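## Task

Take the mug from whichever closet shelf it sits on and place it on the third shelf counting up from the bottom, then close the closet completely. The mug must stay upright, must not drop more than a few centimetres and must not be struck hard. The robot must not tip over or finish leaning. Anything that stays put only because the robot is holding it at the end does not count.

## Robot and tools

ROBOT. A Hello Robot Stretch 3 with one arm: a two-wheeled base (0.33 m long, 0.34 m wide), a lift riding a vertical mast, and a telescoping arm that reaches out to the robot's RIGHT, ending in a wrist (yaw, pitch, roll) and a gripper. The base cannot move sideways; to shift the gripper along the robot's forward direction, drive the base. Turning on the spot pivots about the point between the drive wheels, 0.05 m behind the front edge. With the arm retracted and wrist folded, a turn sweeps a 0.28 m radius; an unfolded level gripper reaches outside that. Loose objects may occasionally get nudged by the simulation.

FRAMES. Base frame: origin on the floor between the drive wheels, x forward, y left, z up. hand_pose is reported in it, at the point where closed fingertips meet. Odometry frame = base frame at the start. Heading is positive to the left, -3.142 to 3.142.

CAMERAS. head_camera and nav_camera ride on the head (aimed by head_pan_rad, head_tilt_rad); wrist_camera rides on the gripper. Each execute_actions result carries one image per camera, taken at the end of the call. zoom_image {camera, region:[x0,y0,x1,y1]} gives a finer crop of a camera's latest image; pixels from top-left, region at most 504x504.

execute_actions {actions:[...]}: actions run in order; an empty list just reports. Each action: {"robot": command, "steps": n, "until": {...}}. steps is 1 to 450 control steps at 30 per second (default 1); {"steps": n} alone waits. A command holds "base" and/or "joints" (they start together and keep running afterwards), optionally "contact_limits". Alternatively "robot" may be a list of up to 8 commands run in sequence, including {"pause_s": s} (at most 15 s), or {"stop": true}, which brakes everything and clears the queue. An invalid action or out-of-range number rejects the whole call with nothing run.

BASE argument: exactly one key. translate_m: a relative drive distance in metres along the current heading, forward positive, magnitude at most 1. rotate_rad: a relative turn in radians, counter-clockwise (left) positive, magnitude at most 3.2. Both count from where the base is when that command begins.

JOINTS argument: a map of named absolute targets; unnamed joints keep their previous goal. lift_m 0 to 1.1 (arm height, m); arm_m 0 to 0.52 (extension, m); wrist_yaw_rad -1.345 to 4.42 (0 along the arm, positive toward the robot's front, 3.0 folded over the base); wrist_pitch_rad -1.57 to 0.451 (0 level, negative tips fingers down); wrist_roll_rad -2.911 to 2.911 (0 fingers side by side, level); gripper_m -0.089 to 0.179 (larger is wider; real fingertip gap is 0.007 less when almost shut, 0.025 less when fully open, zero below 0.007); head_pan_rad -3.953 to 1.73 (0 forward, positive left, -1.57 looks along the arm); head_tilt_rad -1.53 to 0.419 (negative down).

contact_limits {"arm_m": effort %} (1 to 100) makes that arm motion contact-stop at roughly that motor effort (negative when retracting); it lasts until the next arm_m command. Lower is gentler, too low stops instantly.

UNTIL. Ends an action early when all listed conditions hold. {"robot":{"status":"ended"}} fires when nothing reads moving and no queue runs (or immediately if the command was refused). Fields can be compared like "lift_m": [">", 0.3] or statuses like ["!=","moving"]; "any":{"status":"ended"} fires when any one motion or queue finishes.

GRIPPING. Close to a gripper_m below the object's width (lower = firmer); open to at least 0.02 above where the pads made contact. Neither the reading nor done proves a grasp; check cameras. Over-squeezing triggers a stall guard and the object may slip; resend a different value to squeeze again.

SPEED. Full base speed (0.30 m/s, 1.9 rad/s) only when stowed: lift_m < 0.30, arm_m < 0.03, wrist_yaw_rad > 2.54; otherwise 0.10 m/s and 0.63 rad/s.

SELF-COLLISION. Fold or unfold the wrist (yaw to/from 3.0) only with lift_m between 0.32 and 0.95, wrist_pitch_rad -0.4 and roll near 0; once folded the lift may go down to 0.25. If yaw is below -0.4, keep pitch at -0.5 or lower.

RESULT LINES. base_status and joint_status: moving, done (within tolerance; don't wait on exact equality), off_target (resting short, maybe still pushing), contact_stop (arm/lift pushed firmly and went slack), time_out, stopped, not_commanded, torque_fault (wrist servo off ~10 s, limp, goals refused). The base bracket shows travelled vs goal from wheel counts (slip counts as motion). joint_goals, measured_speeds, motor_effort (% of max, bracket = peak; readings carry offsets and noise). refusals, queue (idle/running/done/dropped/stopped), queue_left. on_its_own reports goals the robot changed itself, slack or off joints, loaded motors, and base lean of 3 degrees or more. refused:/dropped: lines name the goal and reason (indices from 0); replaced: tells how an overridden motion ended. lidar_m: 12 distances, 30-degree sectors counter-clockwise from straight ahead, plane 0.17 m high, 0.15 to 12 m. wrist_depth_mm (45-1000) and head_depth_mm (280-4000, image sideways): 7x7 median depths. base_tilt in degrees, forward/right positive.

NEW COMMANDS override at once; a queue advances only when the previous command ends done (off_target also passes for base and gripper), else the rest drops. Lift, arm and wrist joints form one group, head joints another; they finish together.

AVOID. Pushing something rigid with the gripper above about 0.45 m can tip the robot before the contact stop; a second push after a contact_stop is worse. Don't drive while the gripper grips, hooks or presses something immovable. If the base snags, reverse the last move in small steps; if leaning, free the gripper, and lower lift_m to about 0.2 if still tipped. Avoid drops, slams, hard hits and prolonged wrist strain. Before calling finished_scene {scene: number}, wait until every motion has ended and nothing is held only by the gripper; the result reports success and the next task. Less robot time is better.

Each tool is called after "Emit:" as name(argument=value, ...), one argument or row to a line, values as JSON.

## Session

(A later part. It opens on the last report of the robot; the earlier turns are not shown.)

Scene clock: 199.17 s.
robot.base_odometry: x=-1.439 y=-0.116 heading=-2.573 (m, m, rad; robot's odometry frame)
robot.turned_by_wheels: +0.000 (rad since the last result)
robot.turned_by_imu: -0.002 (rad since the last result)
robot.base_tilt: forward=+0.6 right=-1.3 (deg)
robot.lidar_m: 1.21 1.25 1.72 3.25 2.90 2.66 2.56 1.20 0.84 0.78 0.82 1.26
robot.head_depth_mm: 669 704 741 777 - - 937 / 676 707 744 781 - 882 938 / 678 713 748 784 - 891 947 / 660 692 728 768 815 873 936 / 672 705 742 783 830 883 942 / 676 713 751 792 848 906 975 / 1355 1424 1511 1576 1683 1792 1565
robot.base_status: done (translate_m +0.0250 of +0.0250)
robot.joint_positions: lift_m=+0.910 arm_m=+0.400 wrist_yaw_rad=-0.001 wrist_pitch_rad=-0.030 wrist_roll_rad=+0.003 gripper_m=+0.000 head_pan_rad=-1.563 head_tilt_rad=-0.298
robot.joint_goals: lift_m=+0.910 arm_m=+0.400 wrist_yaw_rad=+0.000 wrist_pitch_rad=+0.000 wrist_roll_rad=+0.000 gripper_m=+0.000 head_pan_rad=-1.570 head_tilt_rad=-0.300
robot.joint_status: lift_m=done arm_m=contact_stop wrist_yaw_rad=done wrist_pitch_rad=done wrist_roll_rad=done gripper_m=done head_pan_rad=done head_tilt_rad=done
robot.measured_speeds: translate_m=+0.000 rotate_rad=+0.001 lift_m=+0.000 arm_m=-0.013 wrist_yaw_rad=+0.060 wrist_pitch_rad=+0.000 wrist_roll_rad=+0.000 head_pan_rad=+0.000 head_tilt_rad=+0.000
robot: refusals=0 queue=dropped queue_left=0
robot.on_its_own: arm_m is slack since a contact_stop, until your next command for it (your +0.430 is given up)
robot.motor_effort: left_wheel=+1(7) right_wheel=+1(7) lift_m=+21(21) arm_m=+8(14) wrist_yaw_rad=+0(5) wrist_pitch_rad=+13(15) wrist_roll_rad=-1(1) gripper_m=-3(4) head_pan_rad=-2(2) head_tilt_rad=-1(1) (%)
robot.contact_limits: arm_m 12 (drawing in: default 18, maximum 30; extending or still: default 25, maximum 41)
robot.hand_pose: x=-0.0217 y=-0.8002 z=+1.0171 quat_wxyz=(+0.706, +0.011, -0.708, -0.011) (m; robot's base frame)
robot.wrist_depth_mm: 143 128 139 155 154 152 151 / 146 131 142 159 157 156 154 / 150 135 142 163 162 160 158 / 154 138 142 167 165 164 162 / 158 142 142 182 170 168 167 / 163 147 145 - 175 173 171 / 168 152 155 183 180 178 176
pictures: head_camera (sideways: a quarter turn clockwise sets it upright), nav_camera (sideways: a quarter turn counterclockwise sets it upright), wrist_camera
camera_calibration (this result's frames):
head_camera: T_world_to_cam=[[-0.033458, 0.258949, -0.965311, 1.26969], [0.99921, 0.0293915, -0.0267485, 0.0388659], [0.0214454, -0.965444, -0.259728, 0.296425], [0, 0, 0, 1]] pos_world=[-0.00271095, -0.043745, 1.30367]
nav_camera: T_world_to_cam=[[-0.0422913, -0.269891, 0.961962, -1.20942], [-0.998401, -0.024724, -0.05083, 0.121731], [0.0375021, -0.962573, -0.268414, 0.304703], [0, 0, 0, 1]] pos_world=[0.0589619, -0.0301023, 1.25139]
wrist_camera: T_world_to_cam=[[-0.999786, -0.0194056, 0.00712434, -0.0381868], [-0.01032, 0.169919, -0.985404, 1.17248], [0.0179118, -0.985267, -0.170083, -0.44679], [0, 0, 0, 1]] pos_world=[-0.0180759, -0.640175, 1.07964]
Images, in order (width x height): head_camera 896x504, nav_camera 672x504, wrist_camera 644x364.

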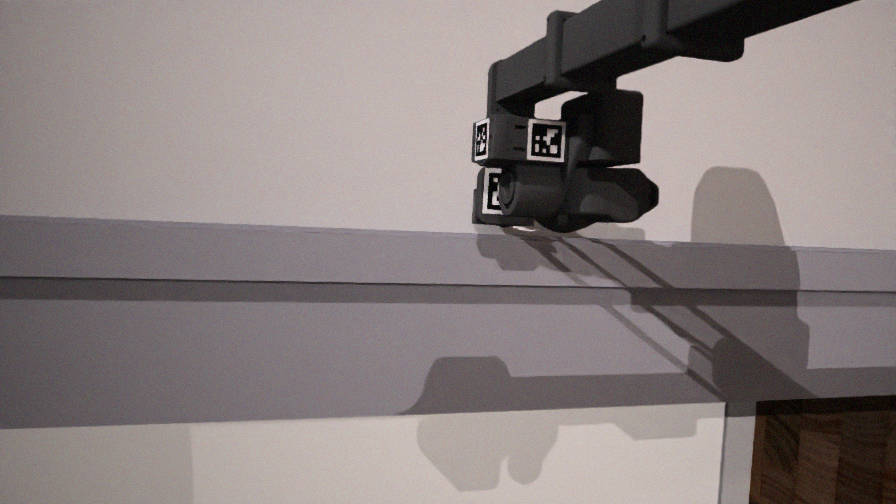

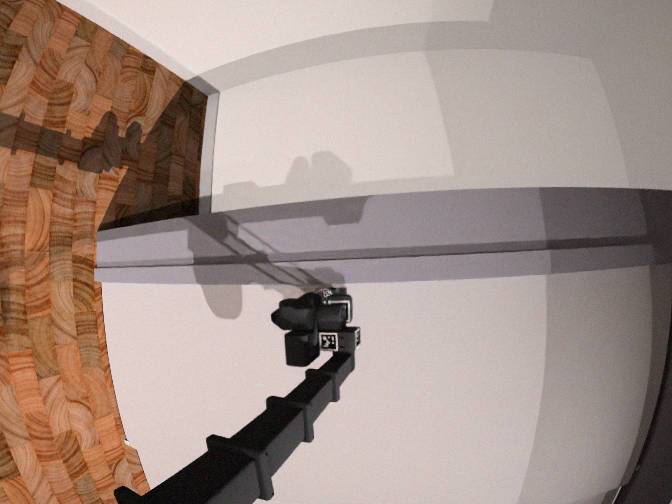

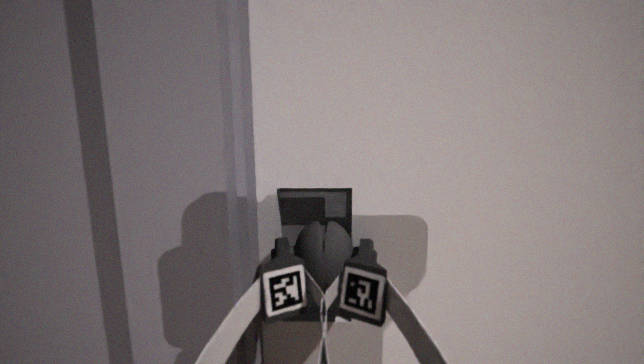

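Tips in the recess. Slide by backing up.

Emit:
execute_actions(
  actions=[
    {"robot":{"joints":{"arm_m":0.405},"base":{"translate_m":-0.2}},"steps":200,"until":{"robot":{"status":"ended"}}},
  ],
)

Scene clock: 202.47 s.
robot.base_odometry: x=-1.271 y=-0.009 heading=-2.573 (m, m, rad; robot's odometry frame)
robot.turned_by_wheels: +0.000 (rad since the last result)
robot.turned_by_imu: +0.211 (rad since the last result)
robot.base_tilt: forward=+0.3 right=-1.8 (deg)
robot.lidar_m: 1.37 1.55 2.57 2.88 2.83 2.40 2.40 0.94 0.79 0.79 1.64 1.38
robot.head_depth_mm: 652 682 714 748 - - 876 / 670 700 734 766 - 853 902 / 689 719 756 789 - 884 938 / 684 715 751 793 839 888 947 / 709 745 785 825 870 925 987 / 732 775 813 862 1791 1875 1499 / 1505 1585 1667 1755 1869 1956 1587
robot.base_status: done (translate_m -0.2000 of -0.2000)
robot.joint_positions: lift_m=+0.910 arm_m=+0.403 wrist_yaw_rad=-0.001 wrist_pitch_rad=-0.059 wrist_roll_rad=+0.003 gripper_m=+0.000 head_pan_rad=-1.563 head_tilt_rad=-0.298
robot.joint_goals: lift_m=+0.910 arm_m=+0.405 wrist_yaw_rad=+0.000 wrist_pitch_rad=+0.000 wrist_roll_rad=+0.000 gripper_m=+0.000 head_pan_rad=-1.570 head_tilt_rad=-0.300
robot.joint_status: lift_m=done arm_m=done wrist_yaw_rad=done wrist_pitch_rad=done wrist_roll_rad=done gripper_m=done head_pan_rad=done head_tilt_rad=done
robot.measured_speeds: translate_m=+0.000 rotate_rad=+0.000 lift_m=+0.000 arm_m=+0.000 wrist_yaw_rad=+0.000 wrist_pitch_rad=+0.000 wrist_roll_rad=+0.000 head_pan_rad=+0.000 head_tilt_rad=+0.000
robot: refusals=0 queue=done queue_left=0
robot.on_its_own: arm_m is at rest, and its effort (+15) is outside its rest range (-14 to +14)
robot.motor_effort: left_wheel=-3(13) right_wheel=+0(8) lift_m=+21(21) arm_m=+15(18) wrist_yaw_rad=+1(5) wrist_pitch_rad=+27(27) wrist_roll_rad=-1(1) gripper_m=-4(4) head_pan_rad=-2(3) head_tilt_rad=+0(1) (%)
robot.hand_pose: x=-0.0217 y=-0.8026 z=+1.0097 quat_wxyz=(+0.706, +0.021, -0.708, -0.022) (m; robot's base frame)
robot.wrist_depth_mm: 175 148 151 157 147 138 130 / 181 153 153 162 150 141 132 / 189 158 154 167 155 145 136 / 197 164 156 174 160 149 139 / 204 187 161 186 164 153 143 / 214 194 165 - 167 157 147 / 226 203 174 189 177 162 151
pictures: head_camera (sideways: a quarter turn clockwise sets it upright), nav_camera (sideways: a quarter turn counterclockwise sets it upright), wrist_camera
camera_calibration (this result's frames):
head_camera: T_world_to_cam=[[-0.0334581, 0.25895, -0.965311, 1.26969], [0.99921, 0.0293918, -0.0267485, 0.0388659], [0.0214458, -0.965444, -0.259728, 0.296426], [0, 0, 0, 1]] pos_world=[-0.00271094, -0.043745, 1.30367]
nav_camera: T_world_to_cam=[[-0.0422912, -0.269891, 0.961962, -1.20942], [-0.998401, -0.0247244, -0.05083, 0.121731], [0.0375024, -0.962573, -0.268414, 0.304703], [0, 0, 0, 1]] pos_world=[0.0589619, -0.0301022, 1.25139]
wrist_camera: T_world_to_cam=[[-0.999784, -0.0197079, 0.00658776, -0.0378549], [-0.0103722, 0.19859, -0.980028, 1.18314], [0.018006, -0.979884, -0.198752, -0.417158], [0, 0, 0, 1]] pos_world=[-0.0180636, -0.644472, 1.07685]
Images, in order (width x height): head_camera 896x504, nav_camera 672x504, wrist_camera 644x364.

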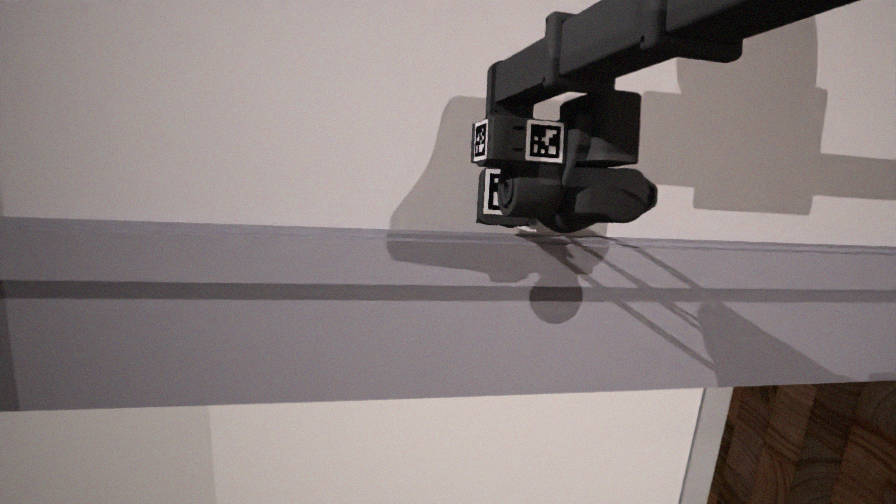

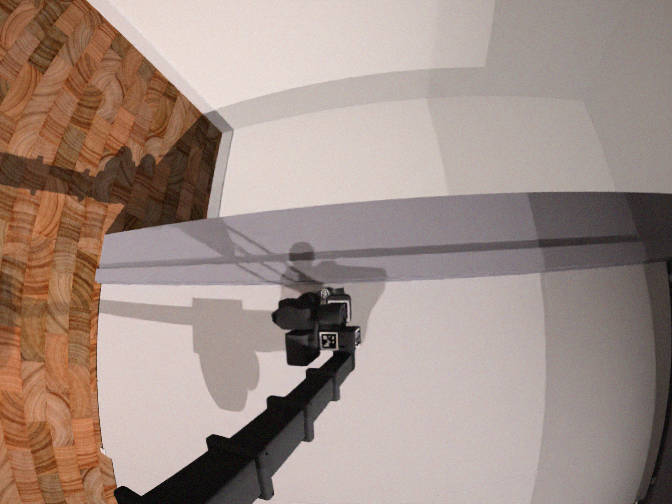

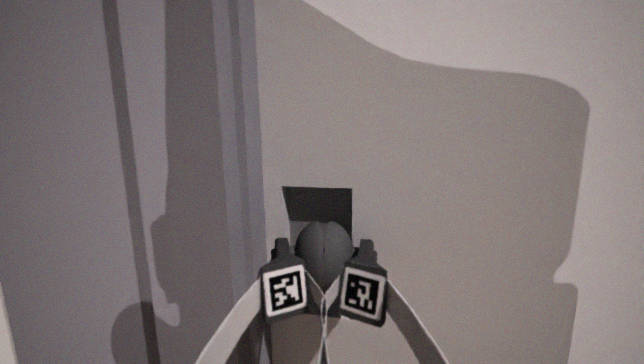

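Emit:
execute_actions(
  actions=[
    {"robot":{"base":{"rotate_rad":-0.21}},"steps":200,"until":{"robot":{"status":"ended"}}},
  ],
)

Scene clock: 205.20 s.
robot.base_odometry: x=-1.271 y=-0.009 heading=-2.783 (m, m, rad; robot's odometry frame)
robot.turned_by_wheels: -0.210 (rad since the last result)
robot.turned_by_imu: -0.030 (rad since the last result)
robot.base_tilt: forward=+0.3 right=-1.8 (deg)
robot.lidar_m: 1.35 1.50 2.39 2.88 2.93 2.44 2.43 0.97 0.80 0.78 1.64 1.35
robot.head_depth_mm: 655 685 719 753 - - 886 / 671 702 736 767 - 858 908 / 687 720 756 788 - 887 941 / 681 715 753 787 835 886 945 / 705 738 779 819 869 918 976 / 729 768 808 853 1773 1854 1492 / 1478 1558 1630 1738 1837 1921 1584
robot.base_status: done (rotate_rad -0.2100 of -0.2100)
robot.joint_positions: lift_m=+0.910 arm_m=+0.403 wrist_yaw_rad=-0.008 wrist_pitch_rad=-0.056 wrist_roll_rad=+0.003 gripper_m=+0.000 head_pan_rad=-1.563 head_tilt_rad=-0.298
robot.joint_goals: lift_m=+0.910 arm_m=+0.405 wrist_yaw_rad=+0.000 wrist_pitch_rad=+0.000 wrist_roll_rad=+0.000 gripper_m=+0.000 head_pan_rad=-1.570 head_tilt_rad=-0.300
robot.joint_status: lift_m=done arm_m=done wrist_yaw_rad=done wrist_pitch_rad=done wrist_roll_rad=done gripper_m=done head_pan_rad=done head_tilt_rad=done
robot.measured_speeds: translate_m=+0.000 rotate_rad=+0.000 lift_m=+0.000 arm_m=+0.000 wrist_yaw_rad=+0.000 wrist_pitch_rad=+0.000 wrist_roll_rad=+0.000 head_pan_rad=+0.000 head_tilt_rad=+0.000
robot: refusals=0 queue=done queue_left=0
robot.on_its_own: arm_m is at rest, and its effort (+15) is outside its rest range (-14 to +14)
robot.motor_effort: left_wheel=-1(6) right_wheel=+0(0) lift_m=+21(21) arm_m=+15(16) wrist_yaw_rad=+8(9) wrist_pitch_rad=+25(26) wrist_roll_rad=-1(1) gripper_m=-3(5) head_pan_rad=-2(3) head_tilt_rad=+0(0) (%)
robot.hand_pose: x=-0.0236 y=-0.8028 z=+1.0105 quat_wxyz=(+0.706, +0.017, -0.708, -0.023) (m; robot's base frame)
robot.wrist_depth_mm: 168 144 146 157 148 140 133 / 173 148 147 162 152 144 137 / 180 154 149 166 156 148 140 / 186 159 152 173 161 151 143 / 194 181 158 184 165 156 147 / 202 189 161 - 169 160 151 / 210 196 169 188 177 165 155
pictures: head_camera (sideways: a quarter turn clockwise sets it upright), nav_camera (sideways: a quarter turn counterclockwise sets it upright), wrist_camera
camera_calibration (this result's frames):
head_camera: T_world_to_cam=[[-0.0334582, 0.25895, -0.965311, 1.26969], [0.99921, 0.0293921, -0.0267485, 0.0388659], [0.021446, -0.965444, -0.259728, 0.296426], [0, 0, 0, 1]] pos_world=[-0.00271093, -0.043745, 1.30367]
nav_camera: T_world_to_cam=[[-0.0422911, -0.269891, 0.961962, -1.20942], [-0.998401, -0.0247246, -0.05083, 0.121731], [0.0375027, -0.962573, -0.268414, 0.304703], [0, 0, 0, 1]] pos_world=[0.0589619, -0.0301022, 1.25139]
wrist_camera: T_world_to_cam=[[-0.999903, -0.0122474, 0.00666446, -0.0338474], [-0.00892952, 0.195382, -0.980687, 1.1821], [0.0107087, -0.980651, -0.195472, -0.421175], [0, 0, 0, 1]] pos_world=[-0.0187782, -0.644401, 1.07717]
Images, in order (width x height): head_camera 896x504, nav_camera 672x504, wrist_camera 644x364.

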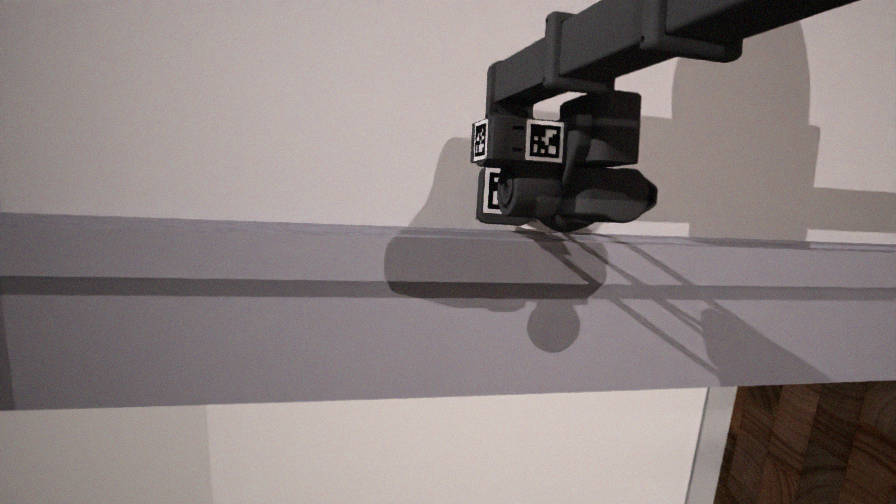

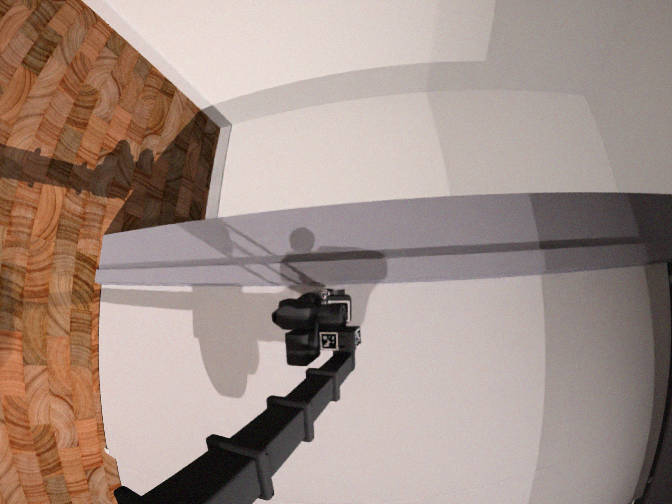

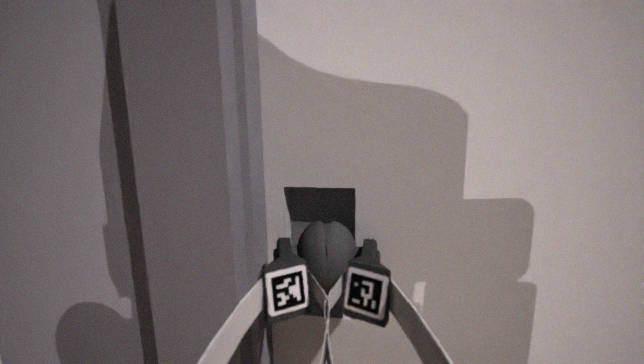

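Emit:
execute_actions(
  actions=[
    {"robot":[{"joints":{"arm_m":0.0}},{"joints":{"wrist_yaw_rad":1.57,"wrist_pitch_rad":0},"base":{"rotate_rad":-1.2}},{"base":{"translate_m":0.5}},{"base":{"rotate_rad":-0.55},"joints":{"head_pan_rad":-0.3,"head_tilt_rad":-0.6}}],"steps":450,"until":{"robot":{"status":"ended"}}},
    {"steps":300,"until":{"robot":{"status":"ended"}}},
  ],
)

Scene clock: 221.77 s.
robot.base_odometry: x=-1.604 y=+0.364 heading=+1.750 (m, m, rad; robot's odometry frame)
robot.turned_by_wheels: -1.750 (rad since the last result)
robot.turned_by_imu: -1.719 (rad since the last result)
robot.base_tilt: forward=+0.7 right=-1.3 (deg)
robot.lidar_m: 0.34 0.37 1.12 1.09 1.13 1.55 3.68 3.37 2.78 1.57 0.52 0.35
robot.head_depth_mm: 308 342 383 437 507 585 743 / 302 334 374 423 488 - 709 / 294 325 362 409 471 553 673 / - 294 323 371 427 498 609 / - 286 313 352 404 466 564 / - 290 317 354 401 463 550 / - 286 309 344 389 447 526
robot.base_status: done (rotate_rad -0.5499 of -0.5500)
robot.joint_positions: lift_m=+0.910 arm_m=+0.002 wrist_yaw_rad=+1.568 wrist_pitch_rad=-0.024 wrist_roll_rad=+0.002 gripper_m=+0.000 head_pan_rad=-0.307 head_tilt_rad=-0.592
robot.joint_goals: lift_m=+0.910 arm_m=+0.000 wrist_yaw_rad=+1.570 wrist_pitch_rad=+0.000 wrist_roll_rad=+0.000 gripper_m=+0.000 head_pan_rad=-0.300 head_tilt_rad=-0.600
robot.joint_status: lift_m=done arm_m=done wrist_yaw_rad=done wrist_pitch_rad=done wrist_roll_rad=done gripper_m=done head_pan_rad=done head_tilt_rad=done
robot.measured_speeds: translate_m=+0.000 rotate_rad=+0.000 lift_m=+0.000 arm_m=+0.000 wrist_yaw_rad=+0.000 wrist_pitch_rad=+0.000 wrist_roll_rad=+0.000 head_pan_rad=+0.000 head_tilt_rad=+0.000
robot: refusals=0 queue=done queue_left=0
robot.motor_effort: left_wheel=+2(8) right_wheel=-2(7) lift_m=+21(21) arm_m=-2(15) wrist_yaw_rad=+3(8) wrist_pitch_rad=+11(24) wrist_roll_rad=-1(1) gripper_m=-2(3) head_pan_rad=+3(30) head_tilt_rad=-3(21) (%)
robot.hand_pose: x=+0.2342 y=-0.1482 z=+1.0186 quat_wxyz=(+0.507, +0.506, -0.495, +0.493) (m; robot's base frame)
robot.wrist_depth_mm: 268 262 248 273 272 268 264 / 994 270 254 279 277 275 271 / - 277 261 285 283 280 277 / - 283 267 295 290 288 284 / - 290 275 299 299 296 292 / - 301 293 - 305 304 299 / - 307 296 317 313 311 308
pictures: head_camera (sideways: a quarter turn clockwise sets it upright), nav_camera (sideways: a quarter turn counterclockwise sets it upright), wrist_camera
camera_calibration (this result's frames):
head_camera: T_world_to_cam=[[-0.513162, 0.129707, -0.848434, 1.1201], [0.274724, 0.961331, -0.0191964, 0.0334444], [0.813137, -0.242936, -0.528953, 0.641944], [0, 0, 0, 1]] pos_world=[0.0436179, -0.0214844, 1.29053]
nav_camera: T_world_to_cam=[[0.498775, -0.204695, 0.842213, -1.05647], [-0.300196, -0.952366, -0.0536847, 0.121169], [0.813084, -0.226052, -0.536465, 0.64879], [0, 0, 0, 1]] pos_world=[0.035796, 0.0458031, 1.24433]
wrist_camera: T_world_to_cam=[[0.0175889, -0.999812, 0.00810831, -0.154246], [-0.164325, -0.0108899, -0.986346, 1.07599], [0.986249, 0.0160163, -0.164486, 0.107198], [0, 0, 0, 1]] pos_world=[0.0738004, -0.144217, 1.08018]
Images, in order (width x height): head_camera 896x504, nav_camera 672x504, wrist_camera 644x364.

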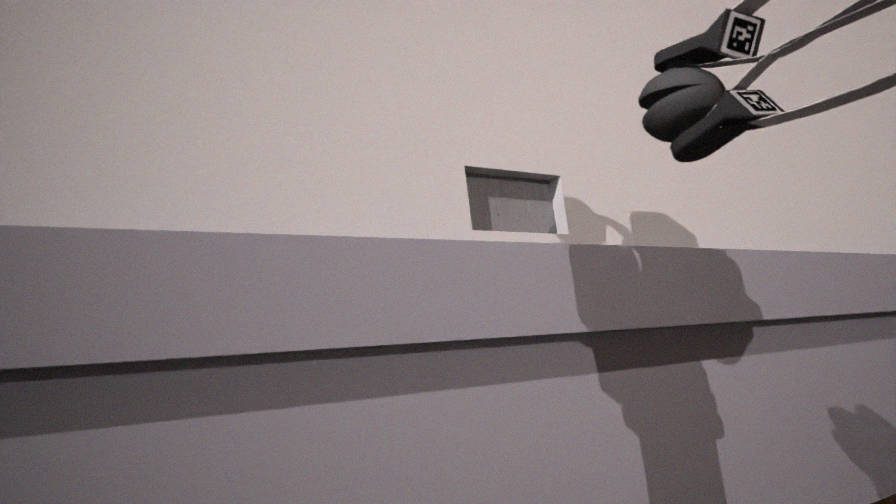

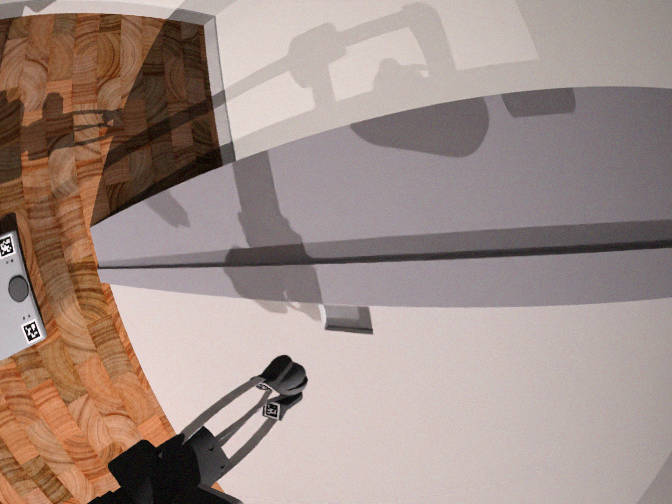

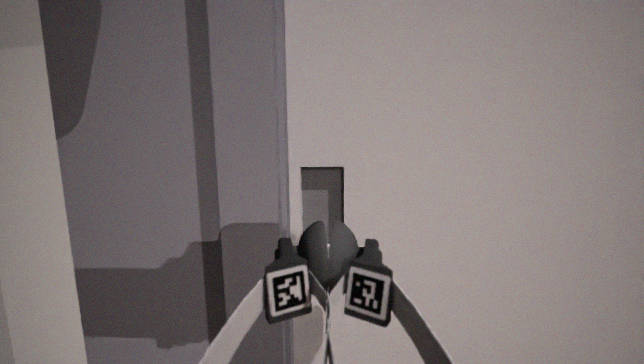

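Emit:
execute_actions(
  actions=[
    {"robot":[{"base":{"translate_m":0.135}}],"steps":300,"until":{"robot":{"status":"ended"}}},
  ],
)

Scene clock: 225.30 s.
robot.base_odometry: x=-1.628 y=+0.497 heading=+1.750 (m, m, rad; robot's odometry frame)
robot.turned_by_wheels: +0.000 (rad since the last result)
robot.turned_by_imu: -0.025 (rad since the last result)
robot.base_tilt: forward=+0.7 right=-1.2 (deg)
robot.lidar_m: 0.21 0.23 1.13 1.08 1.12 1.51 3.81 3.86 2.80 1.18 0.35 0.22
robot.head_depth_mm: - - - - 311 359 464 / - - - - 300 - 439 / - - - - - 339 402 / - - - - - - 323 / - - - - - 289 326 / - - - - - - 316 / - - - - - - 303
robot.base_status: done (translate_m +0.1350 of +0.1350)
robot.joint_positions: lift_m=+0.910 arm_m=+0.002 wrist_yaw_rad=+1.581 wrist_pitch_rad=-0.025 wrist_roll_rad=+0.002 gripper_m=+0.000 head_pan_rad=-0.307 head_tilt_rad=-0.593
robot.joint_goals: lift_m=+0.910 arm_m=+0.000 wrist_yaw_rad=+1.570 wrist_pitch_rad=+0.000 wrist_roll_rad=+0.000 gripper_m=+0.000 head_pan_rad=-0.300 head_tilt_rad=-0.600
robot.joint_status: lift_m=done arm_m=done wrist_yaw_rad=done wrist_pitch_rad=done wrist_roll_rad=done gripper_m=done head_pan_rad=done head_tilt_rad=done
robot.measured_speeds: translate_m=+0.000 rotate_rad=+0.000 lift_m=+0.000 arm_m=+0.000 wrist_yaw_rad=+0.000 wrist_pitch_rad=+0.000 wrist_roll_rad=+0.000 head_pan_rad=+0.000 head_tilt_rad=+0.000
robot: refusals=0 queue=done queue_left=0
robot.motor_effort: left_wheel=+4(15) right_wheel=+10(24) lift_m=+21(21) arm_m=+0(2) wrist_yaw_rad=-11(12) wrist_pitch_rad=+11(12) wrist_roll_rad=-1(1) gripper_m=-5(4) head_pan_rad=+4(1) head_tilt_rad=-3(3) (%)
robot.hand_pose: x=+0.2342 y=-0.1447 z=+1.0184 quat_wxyz=(+0.504, +0.509, -0.491, +0.496) (m; robot's base frame)
robot.wrist_depth_mm: 142 127 140 156 155 153 152 / 145 131 143 159 158 157 156 / 148 134 145 164 162 161 160 / 153 137 145 168 167 165 164 / 157 142 145 182 170 169 168 / 162 146 144 - 175 174 172 / 166 150 163 183 180 179 177
pictures: head_camera (sideways: a quarter turn clockwise sets it upright), nav_camera (sideways: a quarter turn counterclockwise sets it upright), wrist_camera
camera_calibration (this result's frames):
head_camera: T_world_to_cam=[[-0.513939, 0.129766, -0.847955, 1.11948], [0.274383, 0.961429, -0.0191702, 0.0334124], [0.812761, -0.242517, -0.529722, 0.642947], [0, 0, 0, 1]] pos_world=[0.0436153, -0.0214686, 1.29049]
nav_camera: T_world_to_cam=[[0.499572, -0.204757, 0.841726, -1.05584], [-0.299921, -0.952452, -0.0536864, 0.121169], [0.812696, -0.225631, -0.537229, 0.649786], [0, 0, 0, 1]] pos_world=[0.0357308, 0.0458289, 1.24432]
wrist_camera: T_world_to_cam=[[0.0308132, -0.999492, 0.00809272, -0.153772], [-0.164895, -0.0130688, -0.986224, 1.07553], [0.98583, 0.0290542, -0.165214, 0.109872], [0, 0, 0, 1]] pos_world=[0.073773, -0.14283, 1.08011]
Images, in order (width x height): head_camera 896x504, nav_camera 672x504, wrist_camera 644x364.

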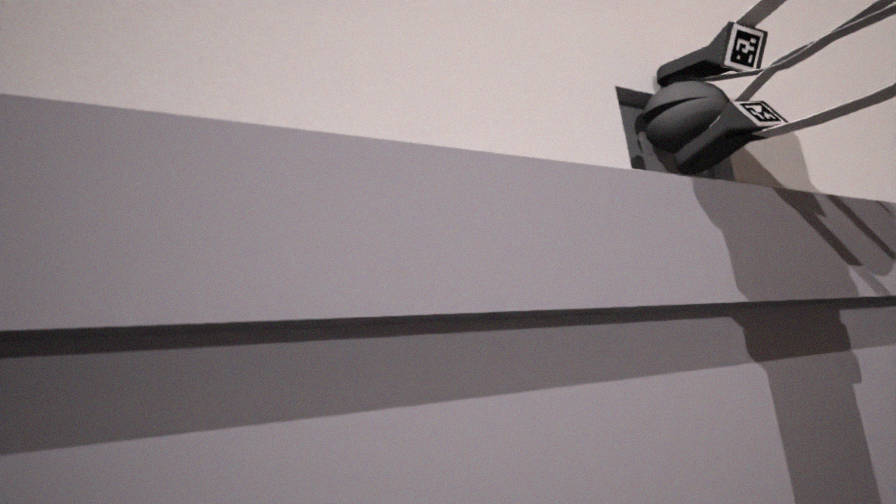

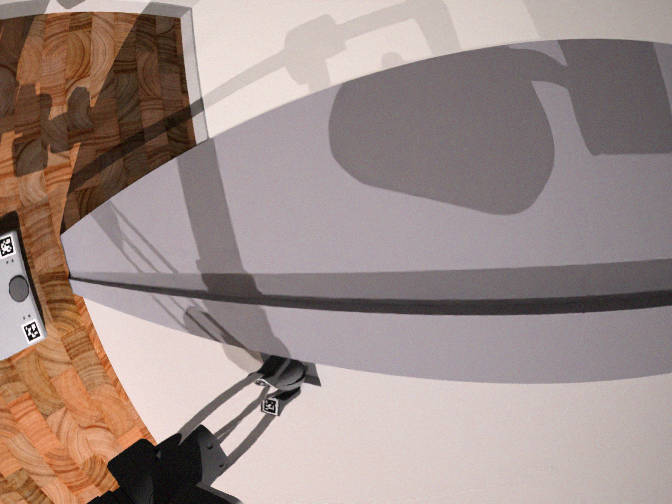

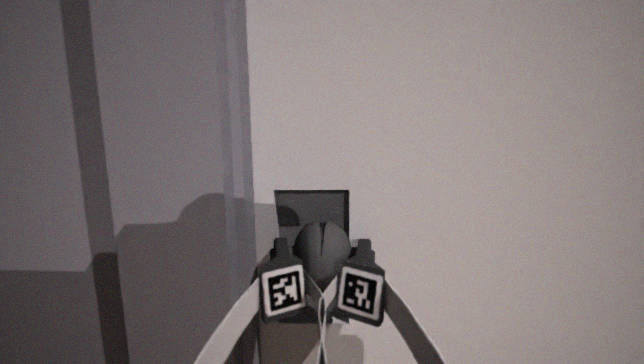

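Emit:
execute_actions(
  actions=[
    {"robot":[{"base":{"translate_m":-0.008}},{"joints":{"arm_m":0.10},"contact_limits":{"arm_m":30}}],"steps":300,"until":{"robot":{"status":"ended"}}},
  ],
)

Scene clock: 228.83 s.
robot.base_odometry: x=-1.627 y=+0.489 heading=+1.750 (m, m, rad; robot's odometry frame)
robot.turned_by_wheels: +0.000 (rad since the last result)
robot.turned_by_imu: +0.001 (rad since the last result)
robot.base_tilt: forward=+0.7 right=-1.3 (deg)
robot.lidar_m: 0.22 0.24 1.13 1.08 1.12 1.52 3.82 3.49 2.81 1.22 0.35 0.23
robot.head_depth_mm: 897 979 755 1065 827 409 475 / 879 956 705 1062 881 1030 1211 / - - - - 851 996 1238 / - - - - - 292 336 / - - - - - 293 340 / - - - - - 290 328 / - - - - - - 314
robot.base_status: done (translate_m -0.0080 of -0.0080)
robot.joint_positions: lift_m=+0.910 arm_m=+0.100 wrist_yaw_rad=+1.572 wrist_pitch_rad=-0.024 wrist_roll_rad=+0.002 gripper_m=+0.000 head_pan_rad=-0.307 head_tilt_rad=-0.593
robot.joint_goals: lift_m=+0.910 arm_m=+0.100 wrist_yaw_rad=+1.570 wrist_pitch_rad=+0.000 wrist_roll_rad=+0.000 gripper_m=+0.000 head_pan_rad=-0.300 head_tilt_rad=-0.600
robot.joint_status: lift_m=done arm_m=done wrist_yaw_rad=done wrist_pitch_rad=done wrist_roll_rad=done gripper_m=done head_pan_rad=done head_tilt_rad=done
robot.measured_speeds: translate_m=+0.000 rotate_rad=+0.000 lift_m=+0.000 arm_m=+0.000 wrist_yaw_rad=+0.000 wrist_pitch_rad=+0.000 wrist_roll_rad=+0.000 head_pan_rad=+0.000 head_tilt_rad=+0.000
robot: refusals=0 queue=done queue_left=0
robot.motor_effort: left_wheel=+1(12) right_wheel=+0(10) lift_m=+21(21) arm_m=+3(8) wrist_yaw_rad=-2(59) wrist_pitch_rad=+11(11) wrist_roll_rad=-1(1) gripper_m=-3(7) head_pan_rad=+3(3) head_tilt_rad=-2(2) (%)
robot.contact_limits: arm_m 30 (drawing in: default 18, maximum 30; extending or still: default 25, maximum 41)
robot.hand_pose: x=+0.2342 y=-0.2443 z=+1.0186 quat_wxyz=(+0.506, +0.507, -0.494, +0.494) (m; robot's base frame)
robot.wrist_depth_mm: 166 229 564 162 161 160 159 / 166 231 656 166 165 164 163 / 166 231 749 170 169 167 167 / 165 230 602 174 173 173 171 / 168 229 740 189 178 176 175 / 168 229 656 - 182 182 180 / 170 226 552 188 188 186 185
pictures: head_camera (sideways: a quarter turn clockwise sets it upright), nav_camera (sideways: a quarter turn counterclockwise sets it upright), wrist_camera
camera_calibration (this result's frames):
head_camera: T_world_to_cam=[[-0.513939, 0.129766, -0.847955, 1.11948], [0.274382, 0.96143, -0.0191702, 0.0334124], [0.812761, -0.242516, -0.529722, 0.642947], [0, 0, 0, 1]] pos_world=[0.0436153, -0.0214686, 1.29049]
nav_camera: T_world_to_cam=[[0.499572, -0.204757, 0.841726, -1.05584], [-0.29992, -0.952452, -0.0536864, 0.121169], [0.812697, -0.22563, -0.537229, 0.649786], [0, 0, 0, 1]] pos_world=[0.0357307, 0.0458289, 1.24432]
wrist_camera: T_world_to_cam=[[0.0221912, -0.999721, 0.00811102, -0.251358], [-0.164178, -0.011647, -0.986362, 1.07476], [0.986181, 0.0205569, -0.16439, 0.109765], [0, 0, 0, 1]] pos_world=[0.0737817, -0.241027, 1.08019]
Images, in order (width x height): head_camera 896x504, nav_camera 672x504, wrist_camera 644x364.

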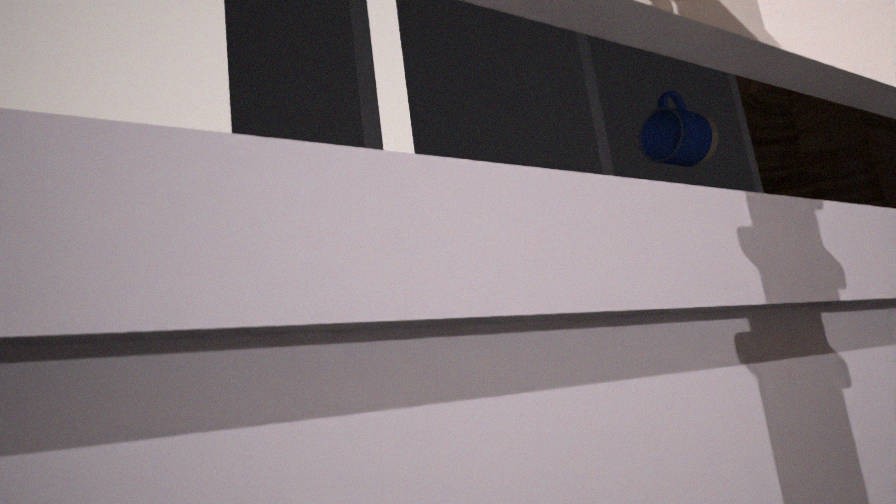

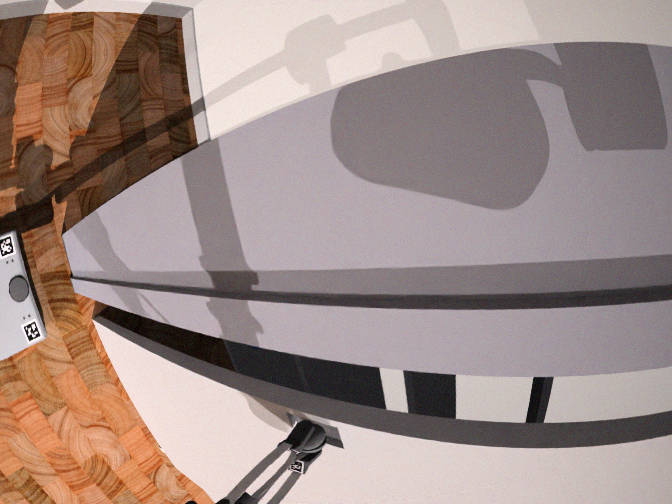

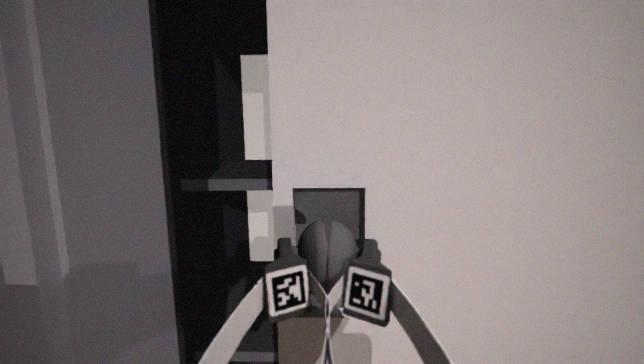

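Opens, and the mug is near the left end. Continue.

Emit:
execute_actions(
  actions=[
    {"robot":[{"joints":{"arm_m":0.51},"contact_limits":{"arm_m":30}},{"base":{"translate_m":-0.1},"joints":{"head_pan_rad":-0.45,"head_tilt_rad":-0.55}}],"steps":400,"until":{"robot":{"status":"ended"}}},
  ],
)

Scene clock: 235.27 s.
robot.base_odometry: x=-1.609 y=+0.391 heading=+1.750 (m, m, rad; robot's odometry frame)
robot.turned_by_wheels: +0.000 (rad since the last result)
robot.turned_by_imu: +0.001 (rad since the last result)
robot.base_tilt: forward=+0.7 right=-1.3 (deg)
robot.lidar_m: 0.32 0.34 1.13 1.08 1.12 1.51 3.70 3.39 2.81 1.62 0.52 0.33
robot.head_depth_mm: 1089 1176 974 1134 1278 681 778 / 1046 1138 966 1132 1263 1462 1296 / 1002 1089 891 1125 1223 1423 1290 / 965 1041 826 1124 1080 1084 1289 / 934 1017 768 1027 856 437 514 / - - 288 312 349 403 471 / - - 287 311 349 393 451
robot.base_status: done (translate_m -0.1000 of -0.1000)
robot.joint_positions: lift_m=+0.910 arm_m=+0.510 wrist_yaw_rad=+1.571 wrist_pitch_rad=-0.023 wrist_roll_rad=+0.002 gripper_m=+0.000 head_pan_rad=-0.443 head_tilt_rad=-0.556
robot.joint_goals: lift_m=+0.910 arm_m=+0.510 wrist_yaw_rad=+1.570 wrist_pitch_rad=+0.000 wrist_roll_rad=+0.000 gripper_m=+0.000 head_pan_rad=-0.450 head_tilt_rad=-0.550
robot.joint_status: lift_m=done arm_m=done wrist_yaw_rad=done wrist_pitch_rad=done wrist_roll_rad=done gripper_m=done head_pan_rad=done head_tilt_rad=done
robot.measured_speeds: translate_m=+0.000 rotate_rad=+0.000 lift_m=+0.000 arm_m=+0.000 wrist_yaw_rad=+0.000 wrist_pitch_rad=+0.000 wrist_roll_rad=+0.000 head_pan_rad=+0.000 head_tilt_rad=+0.000
robot: refusals=0 queue=done queue_left=0
robot.motor_effort: left_wheel=+1(17) right_wheel=+0(17) lift_m=+21(21) arm_m=+3(9) wrist_yaw_rad=-1(68) wrist_pitch_rad=+10(11) wrist_roll_rad=-1(1) gripper_m=-3(10) head_pan_rad=-3(13) head_tilt_rad=+3(8) (%)
robot.contact_limits: arm_m 30 (drawing in: default 18, maximum 30; extending or still: default 25, maximum 41)
robot.hand_pose: x=+0.2342 y=-0.6547 z=+1.0188 quat_wxyz=(+0.506, +0.506, -0.494, +0.494) (m; robot's base frame)
robot.wrist_depth_mm: 266 264 263 260 259 259 258 / 272 270 268 268 266 265 263 / 280 277 276 275 273 270 271 / 299 284 282 279 279 277 279 / 468 291 289 285 287 284 284 / 654 300 298 - 293 295 293 / 659 308 306 304 302 300 301
pictures: head_camera (sideways: a quarter turn clockwise sets it upright), nav_camera (sideways: a quarter turn counterclockwise sets it upright), wrist_camera
camera_calibration (this result's frames):
head_camera: T_world_to_cam=[[-0.463196, 0.184751, -0.866785, 1.14373], [0.402813, 0.915059, -0.0202159, 0.0339912], [0.789425, -0.358516, -0.498272, 0.60217], [0, 0, 0, 1]] pos_world=[0.0407104, -0.0265217, 1.2921]
nav_camera: T_world_to_cam=[[0.438998, -0.257199, 0.860889, -1.08046], [-0.424468, -0.903856, -0.0535838, 0.121798], [0.791901, -0.341897, -0.505964, 0.609234], [0, 0, 0, 1]] pos_world=[0.0435665, 0.0404899, 1.24493]
wrist_camera: T_world_to_cam=[[0.0207623, -0.999751, 0.00817978, -0.661373], [-0.163253, -0.0114619, -0.986518, 1.07029], [0.986366, 0.019147, -0.16345, 0.116289], [0, 0, 0, 1]] pos_world=[0.0737569, -0.651168, 1.08028]
Images, in order (width x height): head_camera 896x504, nav_camera 672x504, wrist_camera 644x364.

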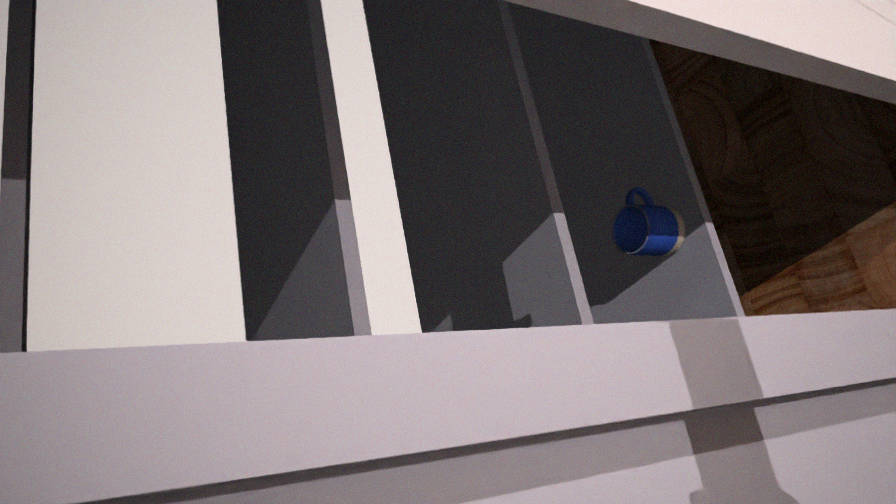

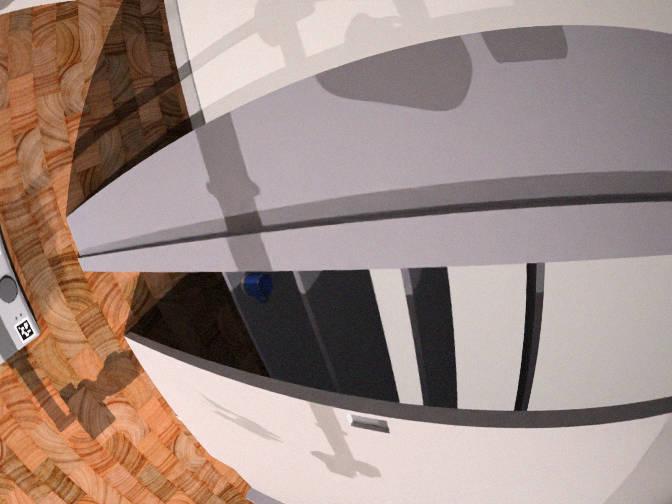

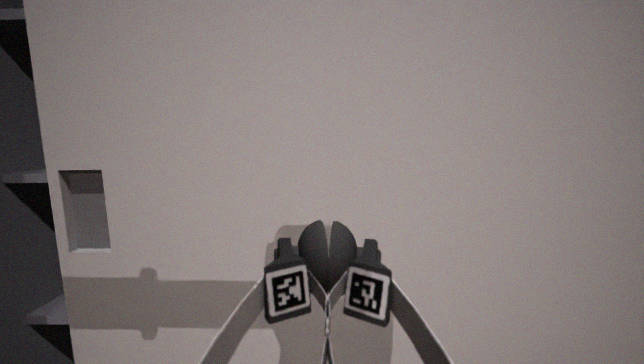

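Emit:
execute_actions(
  actions=[
    {"robot":[{"joints":{"arm_m":0.14}},{"base":{"translate_m":0.14}},{"joints":{"arm_m":0.52},"contact_limits":{"arm_m":30}},{"base":{"translate_m":-0.16}}],"steps":450,"until":{"robot":{"status":"ended"}}},
    {"steps":200,"until":{"robot":{"status":"ended"}}},
  ],
)

Scene clock: 249.60 s.
robot.base_odometry: x=-1.605 y=+0.371 heading=+1.750 (m, m, rad; robot's odometry frame)
robot.turned_by_wheels: +0.000 (rad since the last result)
robot.turned_by_imu: +0.003 (rad since the last result)
robot.base_tilt: forward=+0.6 right=-1.2 (deg)
robot.lidar_m: 0.34 0.36 1.13 1.08 1.12 1.51 3.69 3.36 2.81 1.63 0.79 0.35
robot.head_depth_mm: 1120 1200 1379 1134 1318 1544 1293 / 1066 1153 970 1133 1273 1505 1295 / 1022 1109 888 1126 1229 1436 1297 / 982 1064 885 1122 1134 1151 1287 / 946 1030 767 1072 883 1024 552 / - 285 303 335 374 431 506 / - - 297 331 373 420 482
robot.base_status: done (translate_m -0.1600 of -0.1600)
robot.joint_positions: lift_m=+0.910 arm_m=+0.520 wrist_yaw_rad=+1.572 wrist_pitch_rad=-0.022 wrist_roll_rad=+0.002 gripper_m=+0.000 head_pan_rad=-0.443 head_tilt_rad=-0.556
robot.joint_goals: lift_m=+0.910 arm_m=+0.520 wrist_yaw_rad=+1.570 wrist_pitch_rad=+0.000 wrist_roll_rad=+0.000 gripper_m=+0.000 head_pan_rad=-0.450 head_tilt_rad=-0.550
robot.joint_status: lift_m=done arm_m=done wrist_yaw_rad=done wrist_pitch_rad=done wrist_roll_rad=done gripper_m=done head_pan_rad=done head_tilt_rad=done
robot.measured_speeds: translate_m=+0.000 rotate_rad=+0.000 lift_m=+0.000 arm_m=+0.000 wrist_yaw_rad=+0.000 wrist_pitch_rad=+0.000 wrist_roll_rad=+0.000 head_pan_rad=+0.000 head_tilt_rad=+0.000
robot: refusals=0 queue=done queue_left=0
robot.motor_effort: left_wheel=+1(14) right_wheel=+0(15) lift_m=+21(21) arm_m=+3(9) wrist_yaw_rad=-3(73) wrist_pitch_rad=+10(11) wrist_roll_rad=-1(1) gripper_m=-2(9) head_pan_rad=-2(3) head_tilt_rad=+3(3) (%)
robot.contact_limits: arm_m 30 (drawing in: default 18, maximum 30; extending or still: default 25, maximum 41)
robot.hand_pose: x=+0.2343 y=-0.6643 z=+1.0191 quat_wxyz=(+0.505, +0.506, -0.494, +0.494) (m; robot's base frame)
robot.wrist_depth_mm: 652 669 679 631 279 278 278 / 740 984 992 980 286 285 284 / 731 - - - 294 293 289 / 717 949 - - 305 300 298 / 728 995 - - 313 305 306 / 709 791 789 - 317 313 313 / 704 957 - 998 324 324 322
pictures: head_camera (sideways: a quarter turn clockwise sets it upright), nav_camera (sideways: a quarter turn counterclockwise sets it upright), wrist_camera
camera_calibration (this result's frames):
head_camera: T_world_to_cam=[[-0.463079, 0.184785, -0.866841, 1.1438], [0.402963, 0.914993, -0.020219, 0.0339944], [0.789417, -0.358668, -0.498175, 0.602044], [0, 0, 0, 1]] pos_world=[0.0407071, -0.0265278, 1.2921]
nav_camera: T_world_to_cam=[[0.438869, -0.257229, 0.860945, -1.08053], [-0.42461, -0.90379, -0.0535834, 0.121798], [0.791897, -0.34205, -0.505867, 0.609109], [0, 0, 0, 1]] pos_world=[0.0435788, 0.0404811, 1.24494]
wrist_camera: T_world_to_cam=[[0.0219762, -0.999725, 0.00820473, -0.671348], [-0.162336, -0.0116661, -0.986667, 1.07022], [0.986491, 0.0203513, -0.162547, 0.116336], [0, 0, 0, 1]] pos_world=[0.0737238, -0.661046, 1.08037]
Images, in order (width x height): head_camera 896x504, nav_camera 672x504, wrist_camera 644x364.

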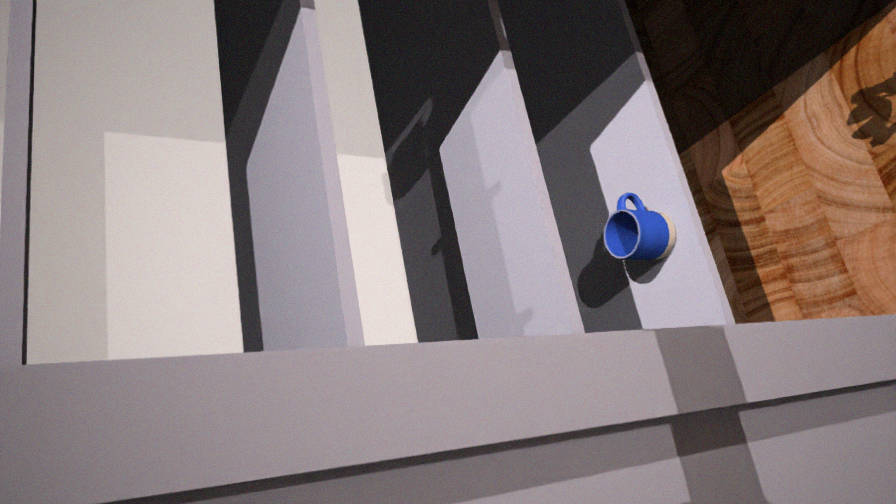

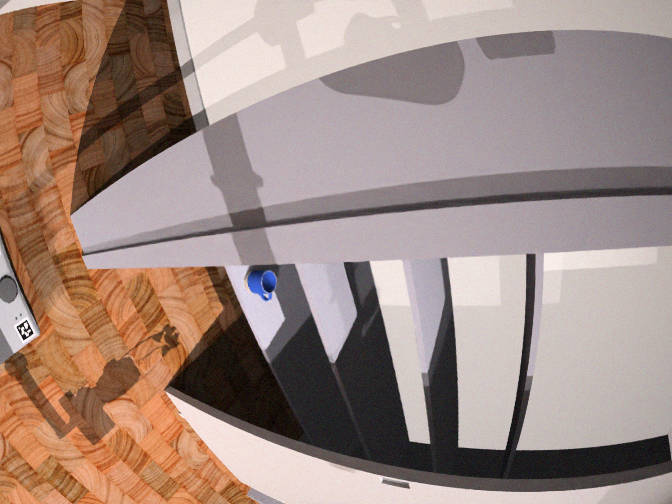

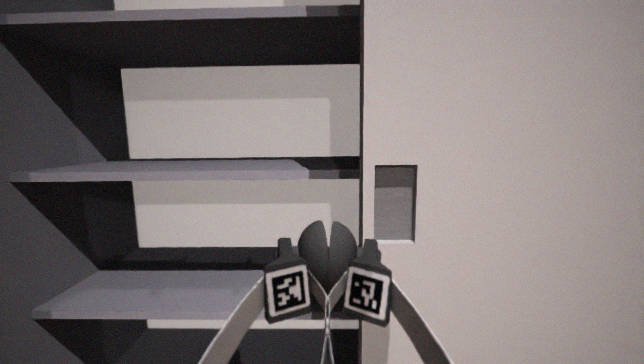

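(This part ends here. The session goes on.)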